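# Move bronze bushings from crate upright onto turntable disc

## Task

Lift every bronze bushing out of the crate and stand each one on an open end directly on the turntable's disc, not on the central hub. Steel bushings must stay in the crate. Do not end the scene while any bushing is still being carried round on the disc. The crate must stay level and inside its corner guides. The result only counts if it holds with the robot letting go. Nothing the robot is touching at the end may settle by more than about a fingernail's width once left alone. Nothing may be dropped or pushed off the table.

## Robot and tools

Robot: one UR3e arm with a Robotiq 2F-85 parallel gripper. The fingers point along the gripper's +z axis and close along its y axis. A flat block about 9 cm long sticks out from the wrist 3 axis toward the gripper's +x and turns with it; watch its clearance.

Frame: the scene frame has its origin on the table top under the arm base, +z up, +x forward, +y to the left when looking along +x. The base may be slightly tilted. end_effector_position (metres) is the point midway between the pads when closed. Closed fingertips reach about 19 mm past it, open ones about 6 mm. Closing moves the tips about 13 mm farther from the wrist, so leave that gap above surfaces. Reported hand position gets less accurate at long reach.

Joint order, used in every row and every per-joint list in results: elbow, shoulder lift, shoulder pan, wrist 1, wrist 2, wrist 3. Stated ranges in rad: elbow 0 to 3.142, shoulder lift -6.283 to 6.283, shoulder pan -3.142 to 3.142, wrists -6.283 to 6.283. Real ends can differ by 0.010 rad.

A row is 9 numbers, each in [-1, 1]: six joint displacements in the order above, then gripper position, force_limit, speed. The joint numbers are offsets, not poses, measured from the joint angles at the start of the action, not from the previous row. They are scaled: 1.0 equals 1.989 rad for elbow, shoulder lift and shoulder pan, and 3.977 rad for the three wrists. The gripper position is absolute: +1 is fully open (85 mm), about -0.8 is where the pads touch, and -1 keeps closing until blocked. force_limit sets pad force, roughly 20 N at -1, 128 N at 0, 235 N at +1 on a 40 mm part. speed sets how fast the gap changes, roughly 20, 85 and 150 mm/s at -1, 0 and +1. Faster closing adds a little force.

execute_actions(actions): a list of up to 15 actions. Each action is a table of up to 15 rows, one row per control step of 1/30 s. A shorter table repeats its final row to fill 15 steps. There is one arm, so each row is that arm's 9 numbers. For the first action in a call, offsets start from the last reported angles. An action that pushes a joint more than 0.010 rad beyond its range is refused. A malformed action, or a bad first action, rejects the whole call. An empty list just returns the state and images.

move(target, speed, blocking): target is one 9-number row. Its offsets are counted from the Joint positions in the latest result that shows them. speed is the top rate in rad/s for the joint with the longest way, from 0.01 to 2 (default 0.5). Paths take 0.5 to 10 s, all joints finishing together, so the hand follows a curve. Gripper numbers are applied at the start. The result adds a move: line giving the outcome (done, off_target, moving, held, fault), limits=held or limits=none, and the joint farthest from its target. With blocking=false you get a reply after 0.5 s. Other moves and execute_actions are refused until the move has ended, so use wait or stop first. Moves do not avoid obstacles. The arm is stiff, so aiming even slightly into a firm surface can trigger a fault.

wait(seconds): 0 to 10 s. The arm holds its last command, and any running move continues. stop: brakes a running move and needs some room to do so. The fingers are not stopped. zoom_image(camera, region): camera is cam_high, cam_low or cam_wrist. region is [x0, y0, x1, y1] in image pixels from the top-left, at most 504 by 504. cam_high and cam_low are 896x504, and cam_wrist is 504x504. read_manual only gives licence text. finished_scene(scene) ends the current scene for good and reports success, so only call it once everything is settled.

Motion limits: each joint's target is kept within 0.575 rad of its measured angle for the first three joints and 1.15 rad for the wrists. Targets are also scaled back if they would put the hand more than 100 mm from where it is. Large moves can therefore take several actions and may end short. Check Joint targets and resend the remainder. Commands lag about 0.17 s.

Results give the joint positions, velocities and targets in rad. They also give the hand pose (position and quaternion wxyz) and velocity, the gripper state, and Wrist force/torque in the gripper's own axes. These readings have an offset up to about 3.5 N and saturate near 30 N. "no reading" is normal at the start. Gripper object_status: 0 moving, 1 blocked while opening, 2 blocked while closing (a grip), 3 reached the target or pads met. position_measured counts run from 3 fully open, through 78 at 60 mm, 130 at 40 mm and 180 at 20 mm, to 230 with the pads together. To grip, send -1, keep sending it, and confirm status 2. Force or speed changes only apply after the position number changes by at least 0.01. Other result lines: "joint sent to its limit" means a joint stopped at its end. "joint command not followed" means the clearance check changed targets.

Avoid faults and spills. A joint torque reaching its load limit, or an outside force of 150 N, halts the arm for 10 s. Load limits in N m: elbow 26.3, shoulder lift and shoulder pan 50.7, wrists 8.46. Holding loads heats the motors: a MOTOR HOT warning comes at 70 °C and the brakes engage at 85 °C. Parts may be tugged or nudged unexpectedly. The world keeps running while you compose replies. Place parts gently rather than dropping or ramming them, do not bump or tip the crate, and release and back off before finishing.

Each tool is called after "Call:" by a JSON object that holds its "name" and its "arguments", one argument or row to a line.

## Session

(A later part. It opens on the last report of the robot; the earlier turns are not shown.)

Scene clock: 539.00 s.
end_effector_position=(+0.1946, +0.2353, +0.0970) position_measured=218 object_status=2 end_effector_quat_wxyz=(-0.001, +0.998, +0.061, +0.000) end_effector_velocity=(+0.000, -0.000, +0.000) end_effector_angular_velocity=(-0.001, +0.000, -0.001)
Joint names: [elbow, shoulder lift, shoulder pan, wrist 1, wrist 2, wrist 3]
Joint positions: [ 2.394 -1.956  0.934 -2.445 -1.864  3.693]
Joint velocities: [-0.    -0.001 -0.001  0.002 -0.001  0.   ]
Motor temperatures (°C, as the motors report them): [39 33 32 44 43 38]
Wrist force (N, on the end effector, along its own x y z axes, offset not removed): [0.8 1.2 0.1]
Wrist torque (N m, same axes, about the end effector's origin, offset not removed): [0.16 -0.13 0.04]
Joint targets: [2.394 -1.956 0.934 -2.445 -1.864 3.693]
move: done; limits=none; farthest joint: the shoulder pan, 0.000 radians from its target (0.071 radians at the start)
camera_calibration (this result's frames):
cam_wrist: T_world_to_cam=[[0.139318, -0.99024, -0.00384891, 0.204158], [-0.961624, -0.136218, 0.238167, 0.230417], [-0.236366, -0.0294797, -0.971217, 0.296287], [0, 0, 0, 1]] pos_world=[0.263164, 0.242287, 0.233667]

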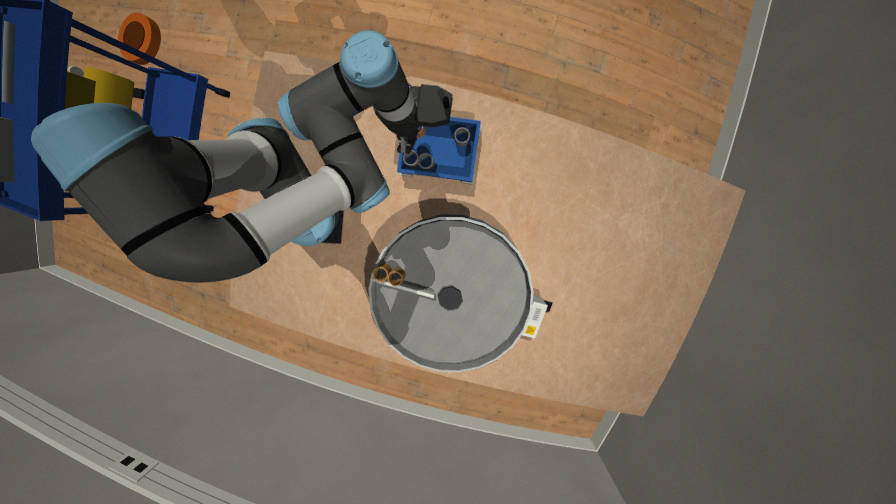

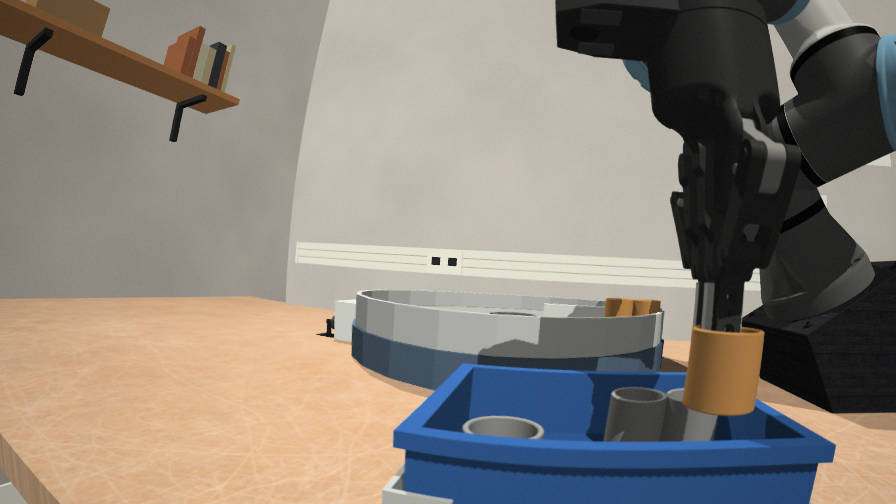

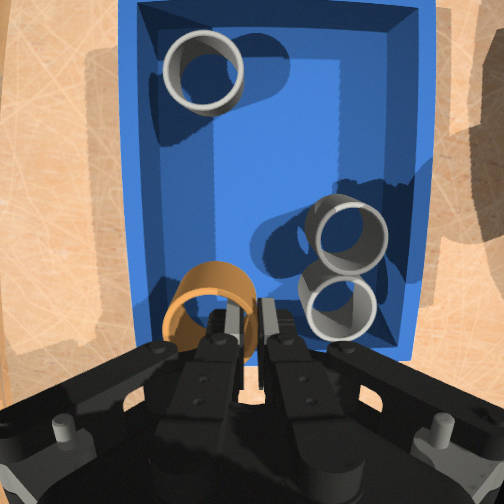

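Call:
{"name": "move", "arguments": {
  "target": [-0.028,-0.06,0.016,0.044,-0.003,0.007,-1,-0.3,-0.5],
  "speed": 0.3
}}

Call:
{"name": "move", "arguments": {
  "target": [-0.195,0.003,-0.161,0.079,0.045,-0.103,-1,-0.3,-0.5],
  "speed": 0.4
}}

Scene clock: 543.90 s.
end_effector_position=(+0.1928, +0.2305, +0.1252) position_measured=218 object_status=2 end_effector_quat_wxyz=(-0.004, +0.998, +0.061, +0.003) end_effector_velocity=(-0.000, -0.000, +0.000) end_effector_angular_velocity=(+0.000, +0.000, +0.000)
Joint names: [elbow, shoulder lift, shoulder pan, wrist 1, wrist 2, wrist 3]
Joint positions: [ 2.338 -2.075  0.966 -2.27  -1.876  3.721]
Joint velocities: [-0.    -0.002  0.001  0.002 -0.     0.   ]
Motor temperatures (°C, as the motors report them): [39 33 32 44 43 38]
Wrist force (N, on the end effector, along its own x y z axes, offset not removed): [0.8 1.6 1.5]
Wrist torque (N m, same axes, about the end effector's origin, offset not removed): [0.16 -0.14 0.02]
Joint targets: [2.338 -2.075 0.966 -2.270 -1.876 3.721]
move: done; limits=none; farthest joint: the shoulder lift, 0.001 radians from its target (0.120 radians at the start)
camera_calibration (this result's frames):
cam_wrist: T_world_to_cam=[[0.13907, -0.990236, -0.00955195, 0.200512], [-0.96298, -0.137479, 0.231882, 0.222737], [-0.230932, -0.0230495, -0.972697, 0.320724], [0, 0, 0, 1]] pos_world=[0.260671, 0.236568, 0.262233]

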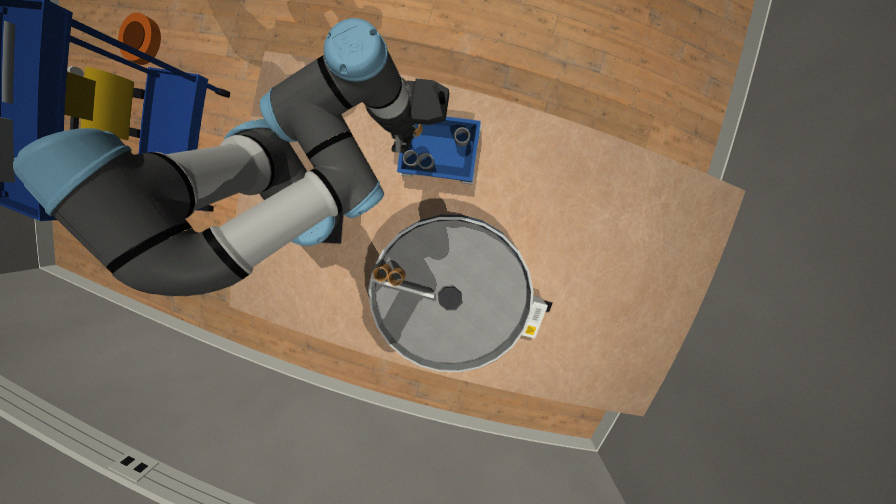

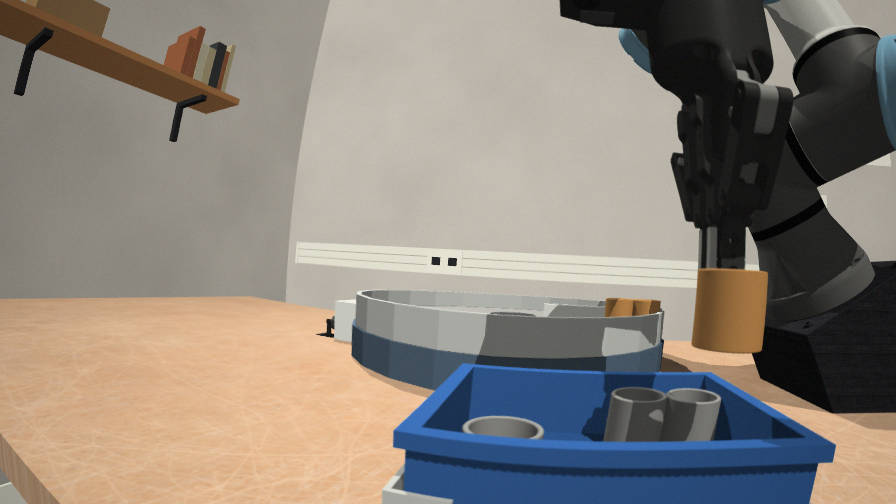

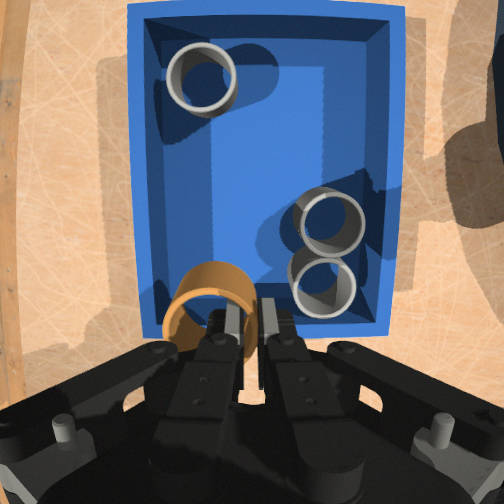

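Scene clock: 545.57 s.
end_effector_position=(+0.2919, +0.2249, +0.1676) position_measured=218 object_status=2 end_effector_quat_wxyz=(-0.020, +0.993, +0.119, -0.001) end_effector_velocity=(+0.001, -0.000, +0.000) end_effector_angular_velocity=(+0.000, +0.000, -0.000)
Joint names: [elbow, shoulder lift, shoulder pan, wrist 1, wrist 2, wrist 3]
Joint positions: [ 1.951 -2.069  0.646 -1.956 -1.697  3.311]
Joint velocities: [-0.002  0.    -0.003  0.002  0.001 -0.002]
Motor temperatures (°C, as the motors report them): [39 33 32 44 43 38]
Wrist force (N, on the end effector, along its own x y z axes, offset not removed): [0.4 1.1 1.0]
Wrist torque (N m, same axes, about the end effector's origin, offset not removed): [0.09 -0.08 0.04]
Joint targets: [1.950 -2.069 0.645 -1.956 -1.697 3.311]
move: done; limits=none; farthest joint: the shoulder pan, 0.000 radians from its target (0.320 radians at the start)
camera_calibration (this result's frames):
cam_wrist: T_world_to_cam=[[0.253272, -0.966525, -0.0410211, 0.148223], [-0.937483, -0.255683, 0.236118, 0.325926], [-0.238702, -0.0213454, -0.970858, 0.386346], [0, 0, 0, 1]] pos_world=[0.360231, 0.234842, 0.304211]

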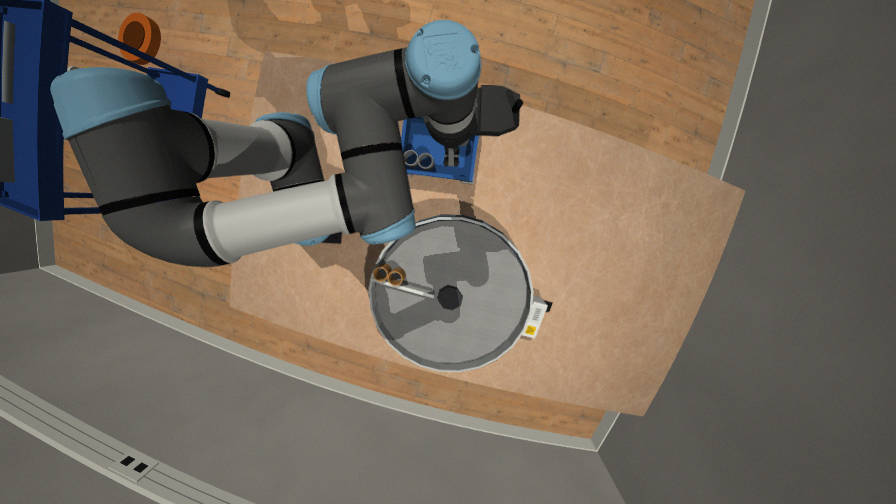

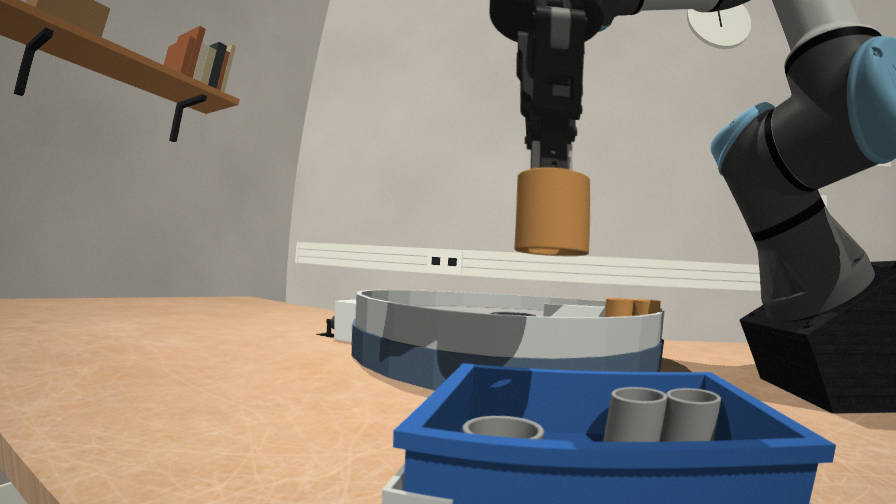

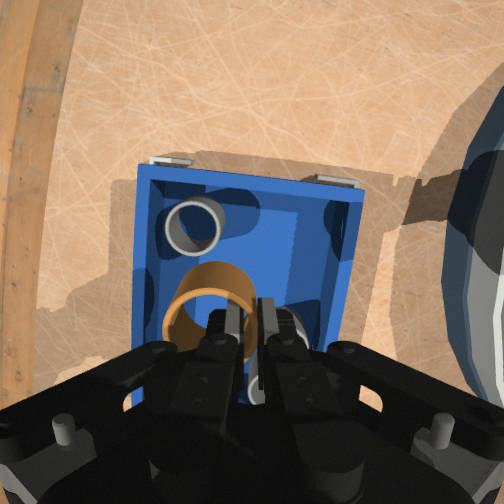

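Call:
{"name": "move", "arguments": {
  "target": [-0.1865,0.0654,-0.525,0.0802,0.1084,-0.9814,-1,-0.3,-0.5],
  "speed": 1.2
}}

Call:
{"name": "move", "arguments": {
  "target": [0.11,0.055,0.016,-0.089,-0.0098,0,-1,-0.3,-0.5],
  "speed": 0.1
}}

Scene clock: 553.07 s.
end_effector_position=(+0.4421, +0.0197, +0.1615) position_measured=218 object_status=2 end_effector_quat_wxyz=(+0.000, -0.036, +0.999, -0.014) end_effector_velocity=(-0.000, -0.001, -0.000) end_effector_angular_velocity=(-0.001, +0.000, -0.000)
Joint names: [elbow, shoulder lift, shoulder pan, wrist 1, wrist 2, wrist 3]
Joint positions: [ 1.58  -1.939 -0.398 -1.637 -1.266 -0.592]
Joint velocities: [ 0.     0.    -0.003 -0.     0.    -0.003]
Motor temperatures (°C, as the motors report them): [39 33 32 44 43 38]
Wrist force (N, on the end effector, along its own x y z axes, offset not removed): [0.2 1.4 0.8]
Wrist torque (N m, same axes, about the end effector's origin, offset not removed): [0.14 -0.01 0.01]
Joint targets: [1.580 -1.939 -0.399 -1.637 -1.266 -0.592]
move: done; limits=none; farthest joint: the wrist 3, 0.001 radians from its target (3.903 radians at the start)
camera_calibration (this result's frames):
cam_wrist: T_world_to_cam=[[-0.0903084, 0.995459, -0.0301, 0.0231204], [0.966694, 0.0948861, 0.237695, -0.433246], [0.239471, -0.00763168, -0.970873, 0.200237], [0, 0, 0, 1]] pos_world=[0.372954, 0.0196218, 0.298081]

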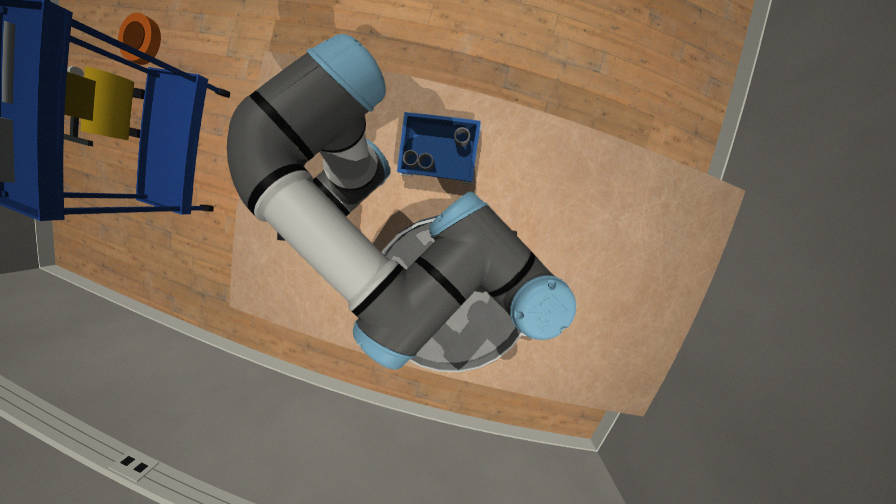

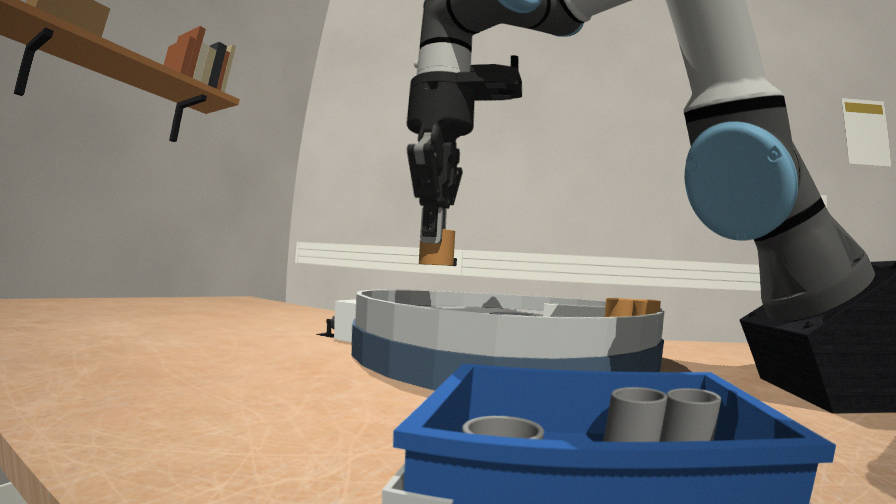

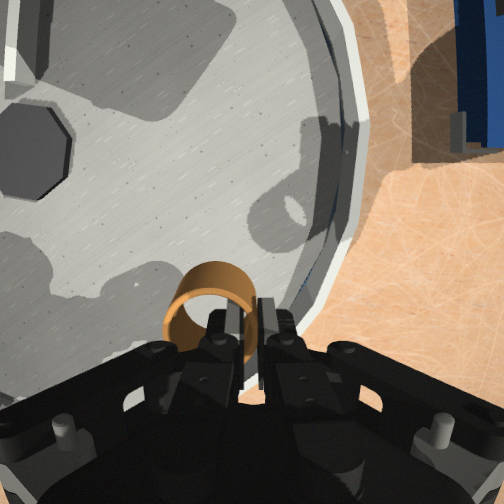

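Scene clock: 557.03 s.
end_effector_position=(+0.4420, -0.0048, +0.0965) position_measured=218 object_status=2 end_effector_quat_wxyz=(+0.000, -0.054, +0.998, -0.029) end_effector_velocity=(-0.000, -0.000, -0.001) end_effector_angular_velocity=(+0.000, +0.000, +0.000)
Joint names: [elbow, shoulder lift, shoulder pan, wrist 1, wrist 2, wrist 3]
Joint positions: [ 1.798 -1.829 -0.367 -1.991 -1.305 -0.592]
Joint velocities: [ 0.002  0.001  0.    -0.003 -0.     0.   ]
Motor temperatures (°C, as the motors report them): [39 33 32 44 43 38]
Wrist force (N, on the end effector, along its own x y z axes, offset not removed): [0.0 1.5 0.6]
Wrist torque (N m, same axes, about the end effector's origin, offset not removed): [0.16 -0.03 0.02]
Joint targets: [1.798 -1.829 -0.367 -1.991 -1.305 -0.592]
move: done; limits=none; farthest joint: the shoulder pan, 0.000 radians from its target (0.032 radians at the start)
camera_calibration (this result's frames):
cam_wrist: T_world_to_cam=[[-0.124924, 0.990326, -0.0603949, 0.0637156], [0.962463, 0.135743, 0.235031, -0.413031], [0.240955, -0.0287667, -0.97011, 0.13609], [0, 0, 0, 1]] pos_world=[0.372695, -0.0031184, 0.232945]

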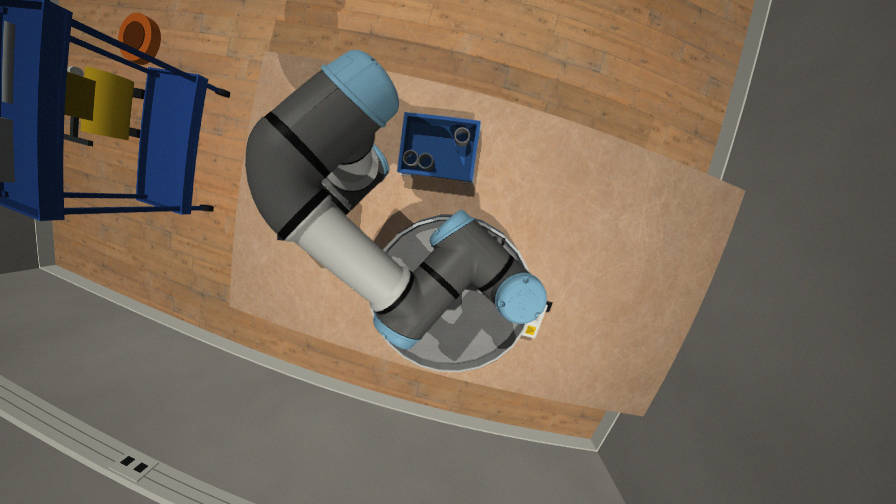

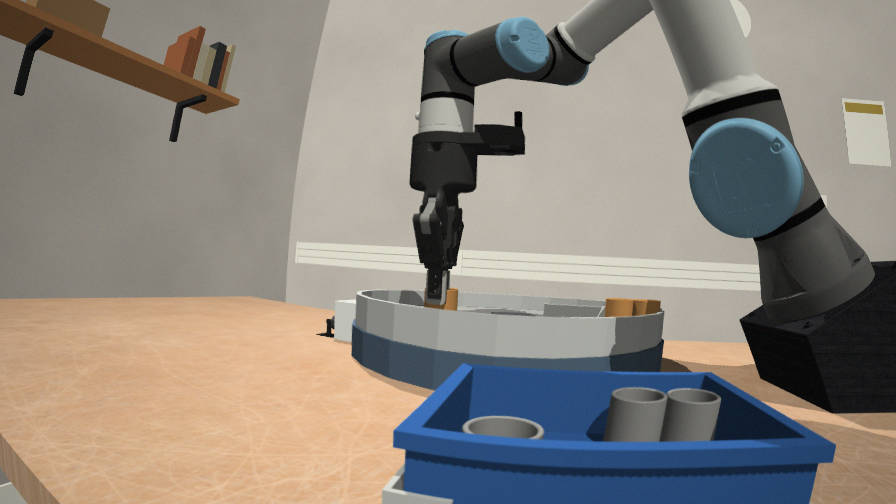

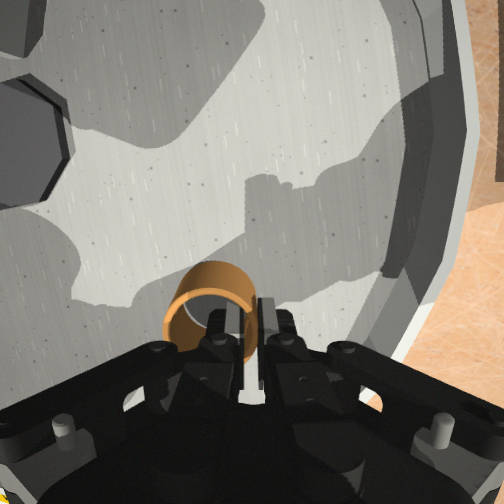

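Call:
{"name": "move", "arguments": {
  "target": [0.019,0.009,0.003,-0.0153,-0.0015,0,-1,-0.3,-0.5],
  "speed": 0.015
}}

Scene clock: 565.73 s.
end_effector_position=(+0.4403, -0.0072, +0.0858) position_measured=218 object_status=2 end_effector_quat_wxyz=(+0.001, -0.057, +0.998, -0.032) end_effector_velocity=(-0.001, -0.000, -0.002) end_effector_angular_velocity=(+0.002, +0.004, -0.002)
Joint names: [elbow, shoulder lift, shoulder pan, wrist 1, wrist 2, wrist 3]
Joint positions: [ 1.836 -1.812 -0.361 -2.052 -1.311 -0.592]
Joint velocities: [ 0.003  0.003 -0.001 -0.001  0.     0.   ]
Motor temperatures (°C, as the motors report them): [39 33 32 44 43 38]
Wrist force (N, on the end effector, along its own x y z axes, offset not removed): [15.6 8.2 -30.0]
Wrist torque (N m, same axes, about the end effector's origin, offset not removed): [-0.43 0.02 -0.03]
Joint targets: [1.836 -1.812 -0.361 -2.052 -1.311 -0.592]
move: done; limits=none; farthest joint: the shoulder pan, 0.000 radians from its target (0.006 radians at the start)
camera_calibration (this result's frames):
cam_wrist: T_world_to_cam=[[-0.131258, 0.989218, -0.0649539, 0.0684006], [0.961336, 0.143011, 0.23533, -0.408025], [0.242082, -0.0315535, -0.969743, 0.125524], [0, 0, 0, 1]] pos_world=[0.37084, -0.00535035, 0.222189]

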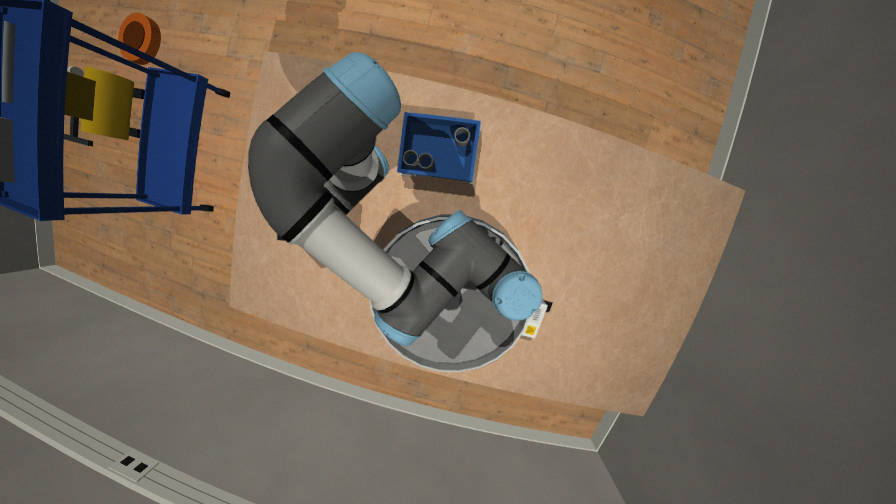

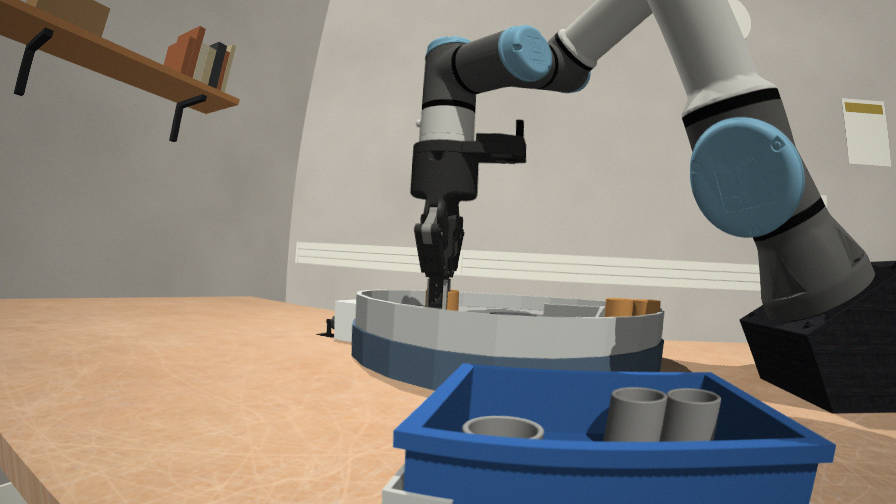

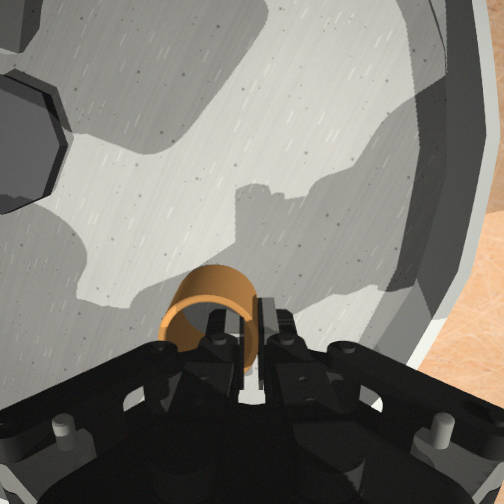

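Contact. Release and lift.

Call:
{"name": "execute_actions", "arguments": {
  "actions": [
    [[-0.002,-0.001,0,0.0015,0,0,-0.5,-0.3,0.5],[-0.003,-0.0015,0,0.0025,0,0,-0.5,-0.3,0.5],[-0.004,-0.002,0,0.003,0,0,-0.5,-0.3,0.5]],
    [[-0.005,-0.0025,0,0.004,0,0,-0.5,-0.3,0.5],[-0.01,-0.005,0,0.008,0,0,-0.5,-0.3,0.5],[-0.015,-0.0075,-0.002,0.012,0,0,-0.5,-0.3,0.5],[-0.02,-0.01,-0.003,0.016,0,0,-0.5,-0.3,0.5],[-0.025,-0.0125,-0.004,0.02,0,0,-0.5,-0.3,0.5],[-0.03,-0.015,-0.005,0.024,0.002,0,-0.5,-0.3,0.5]],
    [[-0.01,-0.005,-0.002,0.008,0,0,-0.5,-0.3,0.5],[-0.02,-0.01,-0.003,0.016,0.002,0,-0.5,-0.3,0.5],[-0.03,-0.015,-0.005,0.024,0.003,0,-0.5,-0.3,0.5],[-0.04,-0.02,-0.006,0.032,0.004,0,-0.5,-0.3,0.5],[-0.05,-0.025,-0.008,0.04,0.005,0,-0.5,-0.3,0.5]],
    [[-0.01,-0.005,-0.002,0.008,0,0,-0.5,-0.3,0.5],[-0.02,-0.01,-0.003,0.016,0.002,0,-0.5,-0.3,0.5],[-0.03,-0.015,-0.005,0.024,0.003,0,-0.5,-0.3,0.5],[-0.04,-0.02,-0.006,0.032,0.004,0,-0.5,-0.3,0.5]]
  ]
}}

Call:
{"name": "move", "arguments": {
  "target": [0.1,-0.09,0.5,-0.04,-0.1,0.3,-0.5,-0.3,0.5],
  "speed": 0.8
}}

Call:
{"name": "wait", "arguments": {
  "seconds": 10
}}

Call:
{"name": "zoom_image", "arguments": {
  "camera": "cam_high",
  "region": [340,200,560,390]
}}

Scene clock: 578.83 s.
end_effector_position=(+0.4438, +0.0165, +0.1572) position_measured=192 object_status=3 end_effector_quat_wxyz=(+0.002, -0.038, +0.999, -0.017) end_effector_velocity=(-0.001, +0.002, +0.005) end_effector_angular_velocity=(+0.003, +0.000, -0.004)
Joint names: [elbow, shoulder lift, shoulder pan, wrist 1, wrist 2, wrist 3]
Joint positions: [ 1.596 -1.931 -0.397 -1.669 -1.268 -0.592]
Joint velocities: [-0.017 -0.009 -0.003  0.028  0.004  0.   ]
Motor temperatures (°C, as the motors report them): [39 33 32 44 43 38]
Wrist force (N, on the end effector, along its own x y z axes, offset not removed): [0.7 1.3 -0.4]
Wrist torque (N m, same axes, about the end effector's origin, offset not removed): [0.19 -0.12 0.05]
Joint targets: [1.594 -1.932 -0.398 -1.666 -1.268 -0.592]
camera_calibration (this result's frames):
cam_wrist: T_world_to_cam=[[-0.093359, 0.994993, -0.0356917, 0.0284847], [0.965273, 0.0992391, 0.241659, -0.433688], [0.243991, -0.0118912, -0.969705, 0.193508], [0, 0, 0, 1]] pos_world=[0.374073, 0.0169978, 0.293466]

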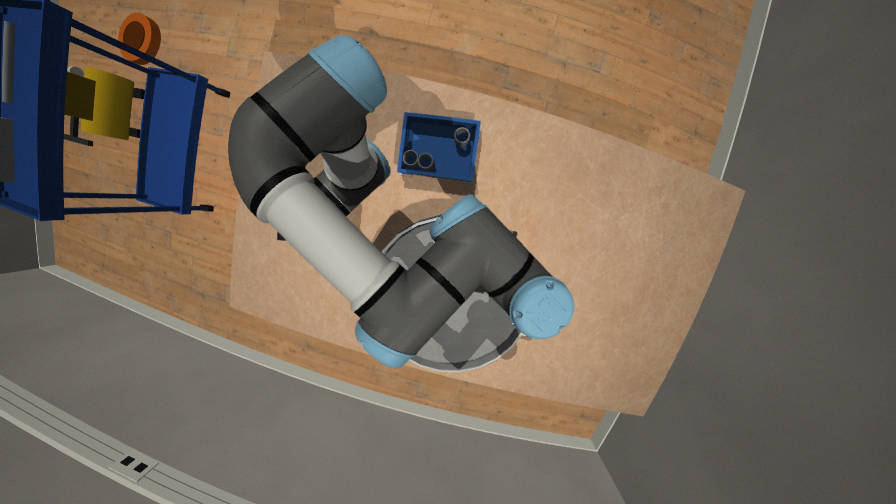

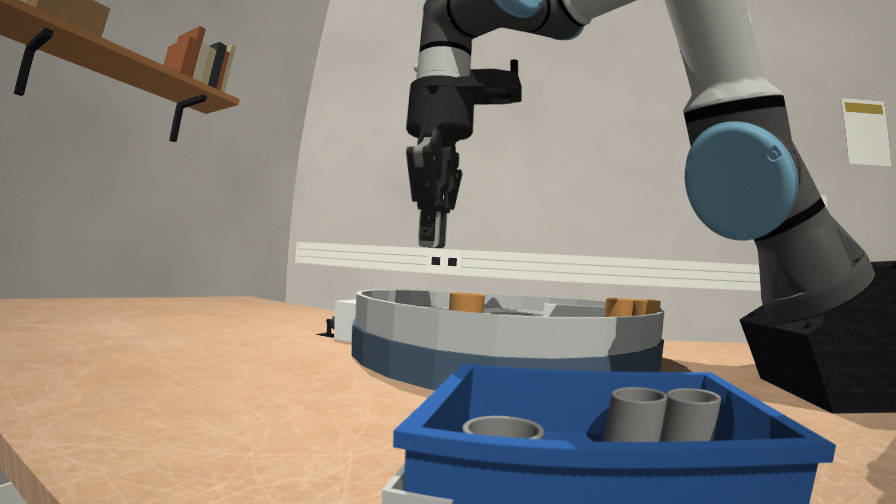

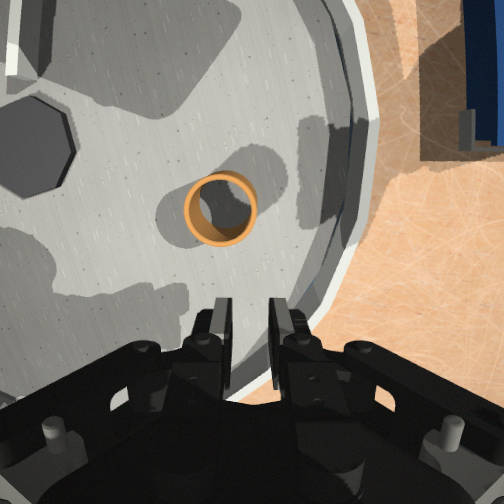

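Scene clock: 581.07 s.
end_effector_position=(+0.3184, +0.2219, +0.2095) position_measured=192 object_status=3 end_effector_quat_wxyz=(+0.020, +0.121, +0.992, +0.036) end_effector_velocity=(-0.000, +0.000, -0.000) end_effector_angular_velocity=(-0.000, +0.000, -0.001)
Joint names: [elbow, shoulder lift, shoulder pan, wrist 1, wrist 2, wrist 3]
Joint positions: [ 1.795 -2.11   0.597 -1.828 -1.666  0.601]
Joint velocities: [ 0.001 -0.     0.001 -0.    -0.001  0.002]
Motor temperatures (°C, as the motors report them): [39 33 32 44 43 38]
Wrist force (N, on the end effector, along its own x y z axes, offset not removed): [1.0 0.7 0.7]
Wrist torque (N m, same axes, about the end effector's origin, offset not removed): [0.05 -0.16 0.00]
Joint targets: [1.795 -2.110 0.597 -1.828 -1.666 0.602]
move: done; limits=none; farthest joint: the shoulder pan, 0.001 radians from its target (0.995 radians at the start)
camera_calibration (this result's frames):
cam_wrist: T_world_to_cam=[[0.221969, 0.972183, 0.0747703, -0.304147], [0.933916, -0.234017, 0.270255, -0.267622], [0.280235, 0.00984094, -0.959881, 0.258807], [0, 0, 0, 1]] pos_world=[0.244921, 0.230511, 0.343492]

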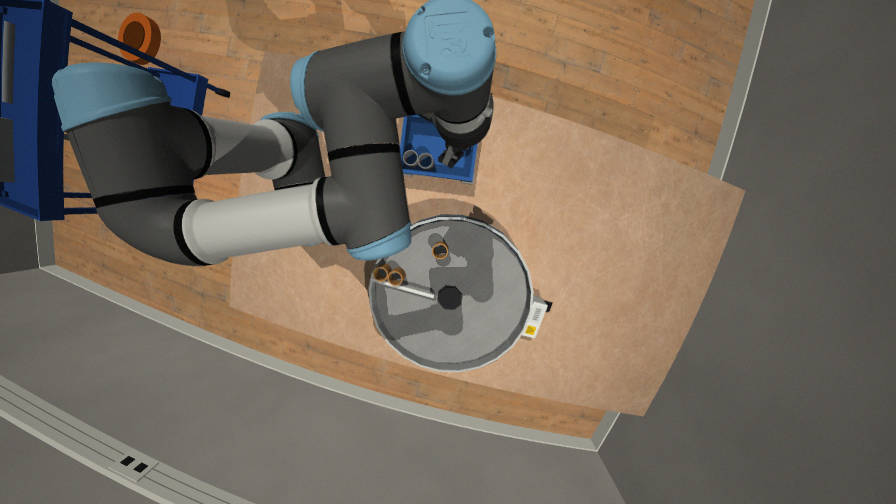

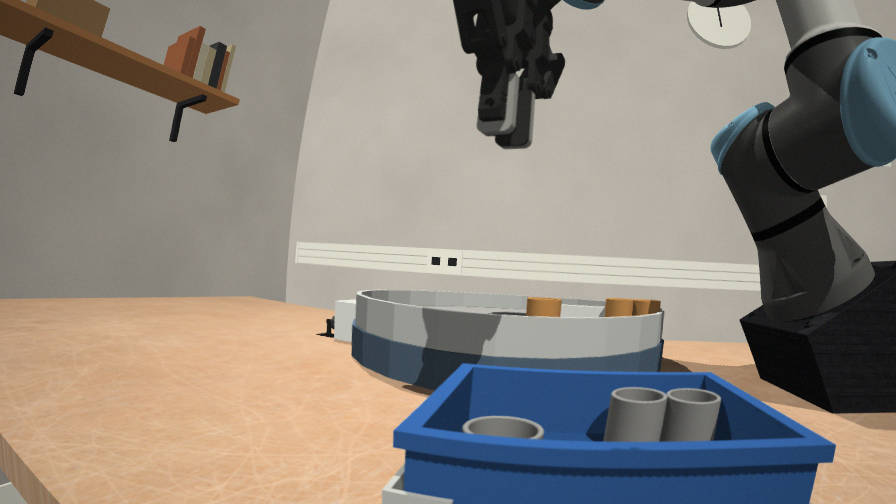

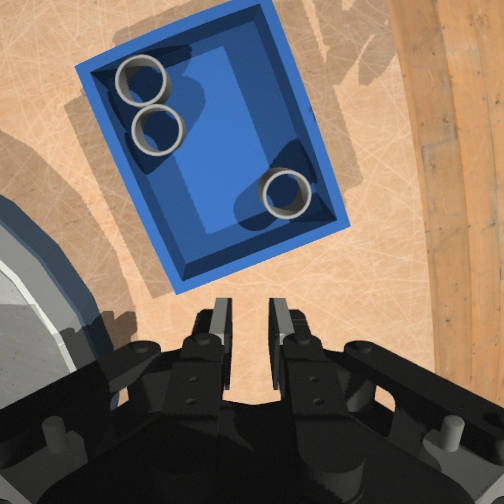

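Scene clock: 591.07 s.
end_effector_position=(+0.3183, +0.2219, +0.2095) position_measured=192 object_status=3 end_effector_quat_wxyz=(+0.020, +0.122, +0.992, +0.037) end_effector_velocity=(+0.000, -0.000, -0.000) end_effector_angular_velocity=(-0.001, +0.000, -0.001)
Joint names: [elbow, shoulder lift, shoulder pan, wrist 1, wrist 2, wrist 3]
Joint positions: [ 1.795 -2.11   0.597 -1.828 -1.666  0.602]
Joint velocities: [ 0.001 -0.    -0.001  0.     0.     0.   ]
Motor temperatures (°C, as the motors report them): [39 33 32 44 43 38]
Wrist force (N, on the end effector, along its own x y z axes, offset not removed): [0.8 1.3 -0.1]
Wrist torque (N m, same axes, about the end effector's origin, offset not removed): [0.19 -0.16 0.00]
Joint targets: [1.795 -2.110 0.597 -1.828 -1.666 0.602]
wait: 10.00 s; at rest by 0.17 s
camera_calibration (this result's frames):
cam_wrist: T_world_to_cam=[[0.222028, 0.972165, 0.0748264, -0.304194], [0.933893, -0.23409, 0.27027, -0.267572], [0.280263, 0.0098723, -0.959873, 0.258818], [0, 0, 0, 1]] pos_world=[0.244886, 0.230535, 0.343511]

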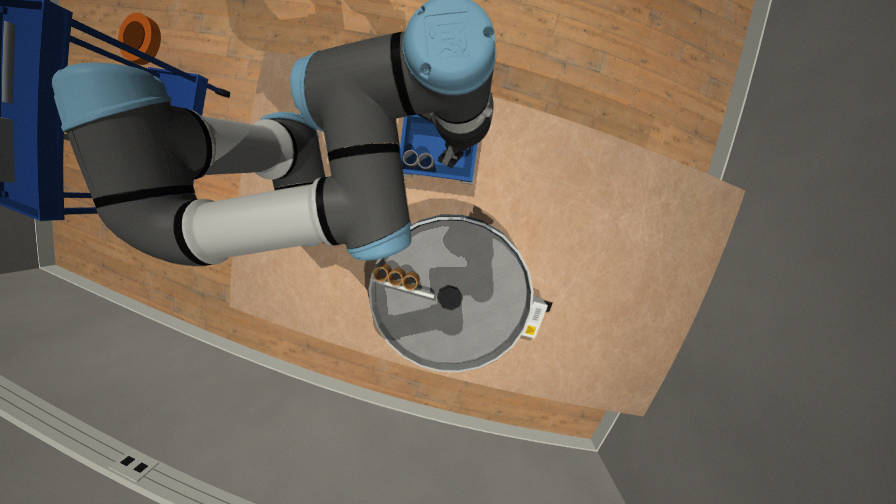

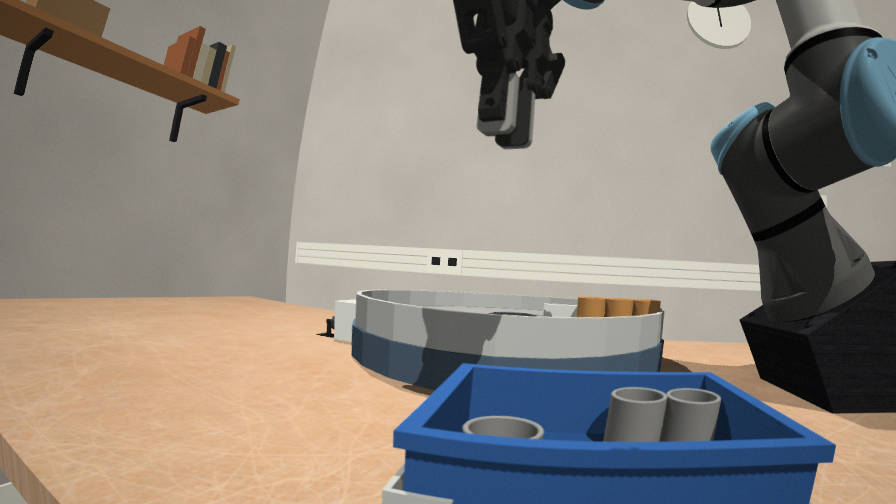

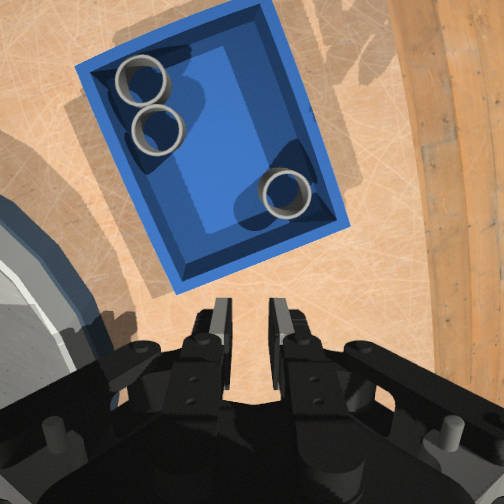

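Region (340, 200, 560, 390) of cam_high's 896x504 image, scaled by 2.291, with more detail than that image has; it fills the top 435 rows of this view, and the rest is white.

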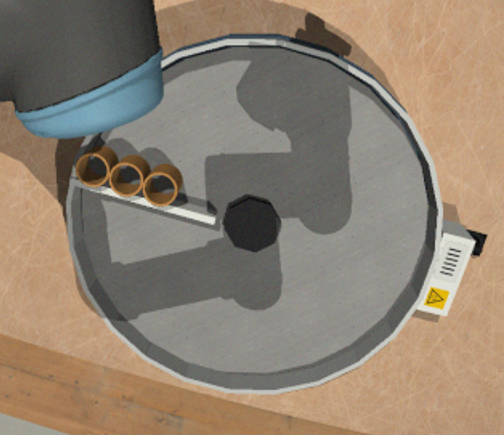

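Call:
{"name": "wait", "arguments": {
  "seconds": 3
}}

Call:
{"name": "zoom_image", "arguments": {
  "camera": "cam_high",
  "region": [340,200,560,390]
}}

Scene clock: 595.67 s.
end_effector_position=(+0.3183, +0.2219, +0.2095) position_measured=192 object_status=3 end_effector_quat_wxyz=(+0.020, +0.122, +0.992, +0.037) end_effector_velocity=(-0.000, +0.000, +0.000) end_effector_angular_velocity=(+0.000, -0.000, +0.000)
Joint names: [elbow, shoulder lift, shoulder pan, wrist 1, wrist 2, wrist 3]
Joint positions: [ 1.795 -2.11   0.597 -1.828 -1.666  0.602]
Joint velocities: [-0. -0.  0.  0.  0.  0.]
Motor temperatures (°C, as the motors report them): [39 33 32 44 43 38]
Wrist force (N, on the end effector, along its own x y z axes, offset not removed): [0.9 1.2 0.3]
Wrist torque (N m, same axes, about the end effector's origin, offset not removed): [0.16 -0.15 0.03]
Joint targets: [1.795 -2.110 0.597 -1.828 -1.666 0.602]
wait: 3.00 s; at rest from the start
camera_calibration (this result's frames):
cam_wrist: T_world_to_cam=[[0.222028, 0.972165, 0.0748264, -0.304194], [0.933893, -0.23409, 0.27027, -0.267572], [0.280263, 0.0098723, -0.959873, 0.258818], [0, 0, 0, 1]] pos_world=[0.244886, 0.230535, 0.343511]

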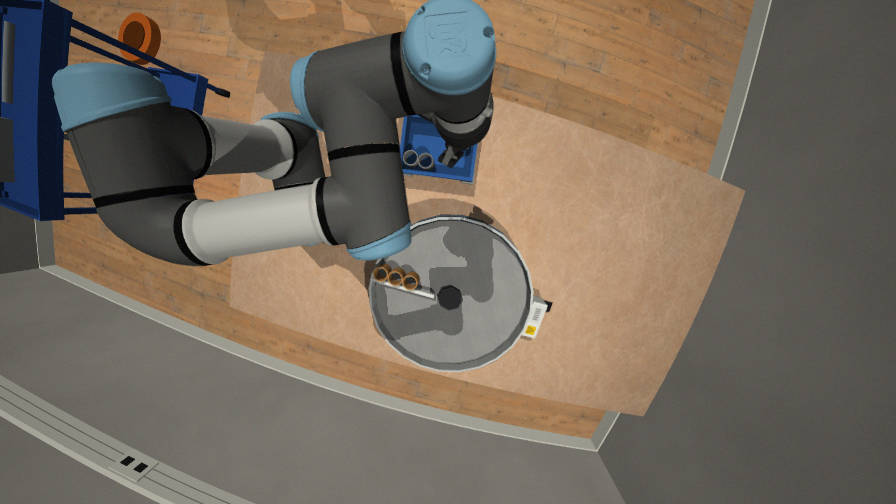

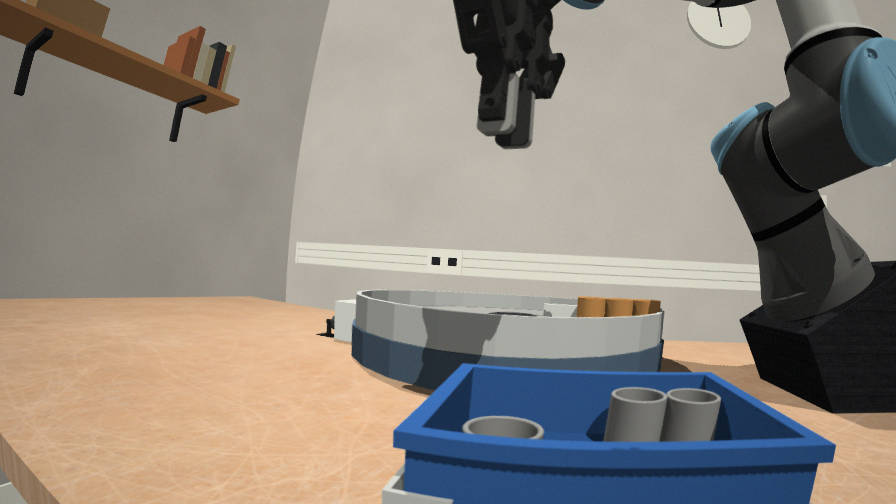

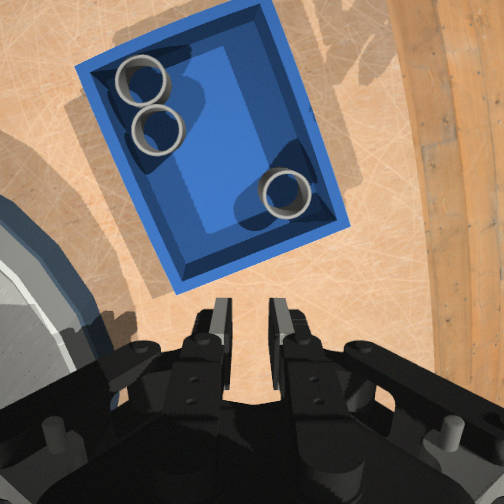

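Region (340, 200, 560, 390) of cam_high's 896x504 image, scaled by 2.291, with more detail than that image has; it fills the top 435 rows of this view, and the rest is white.

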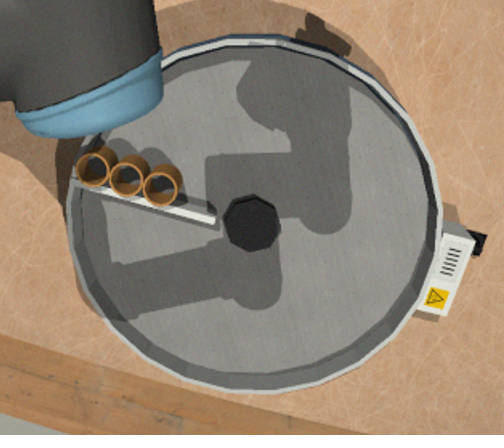

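Call:
{"name": "finished_scene", "arguments": {
  "scene": 2
}}

The scene is finished: the task was done.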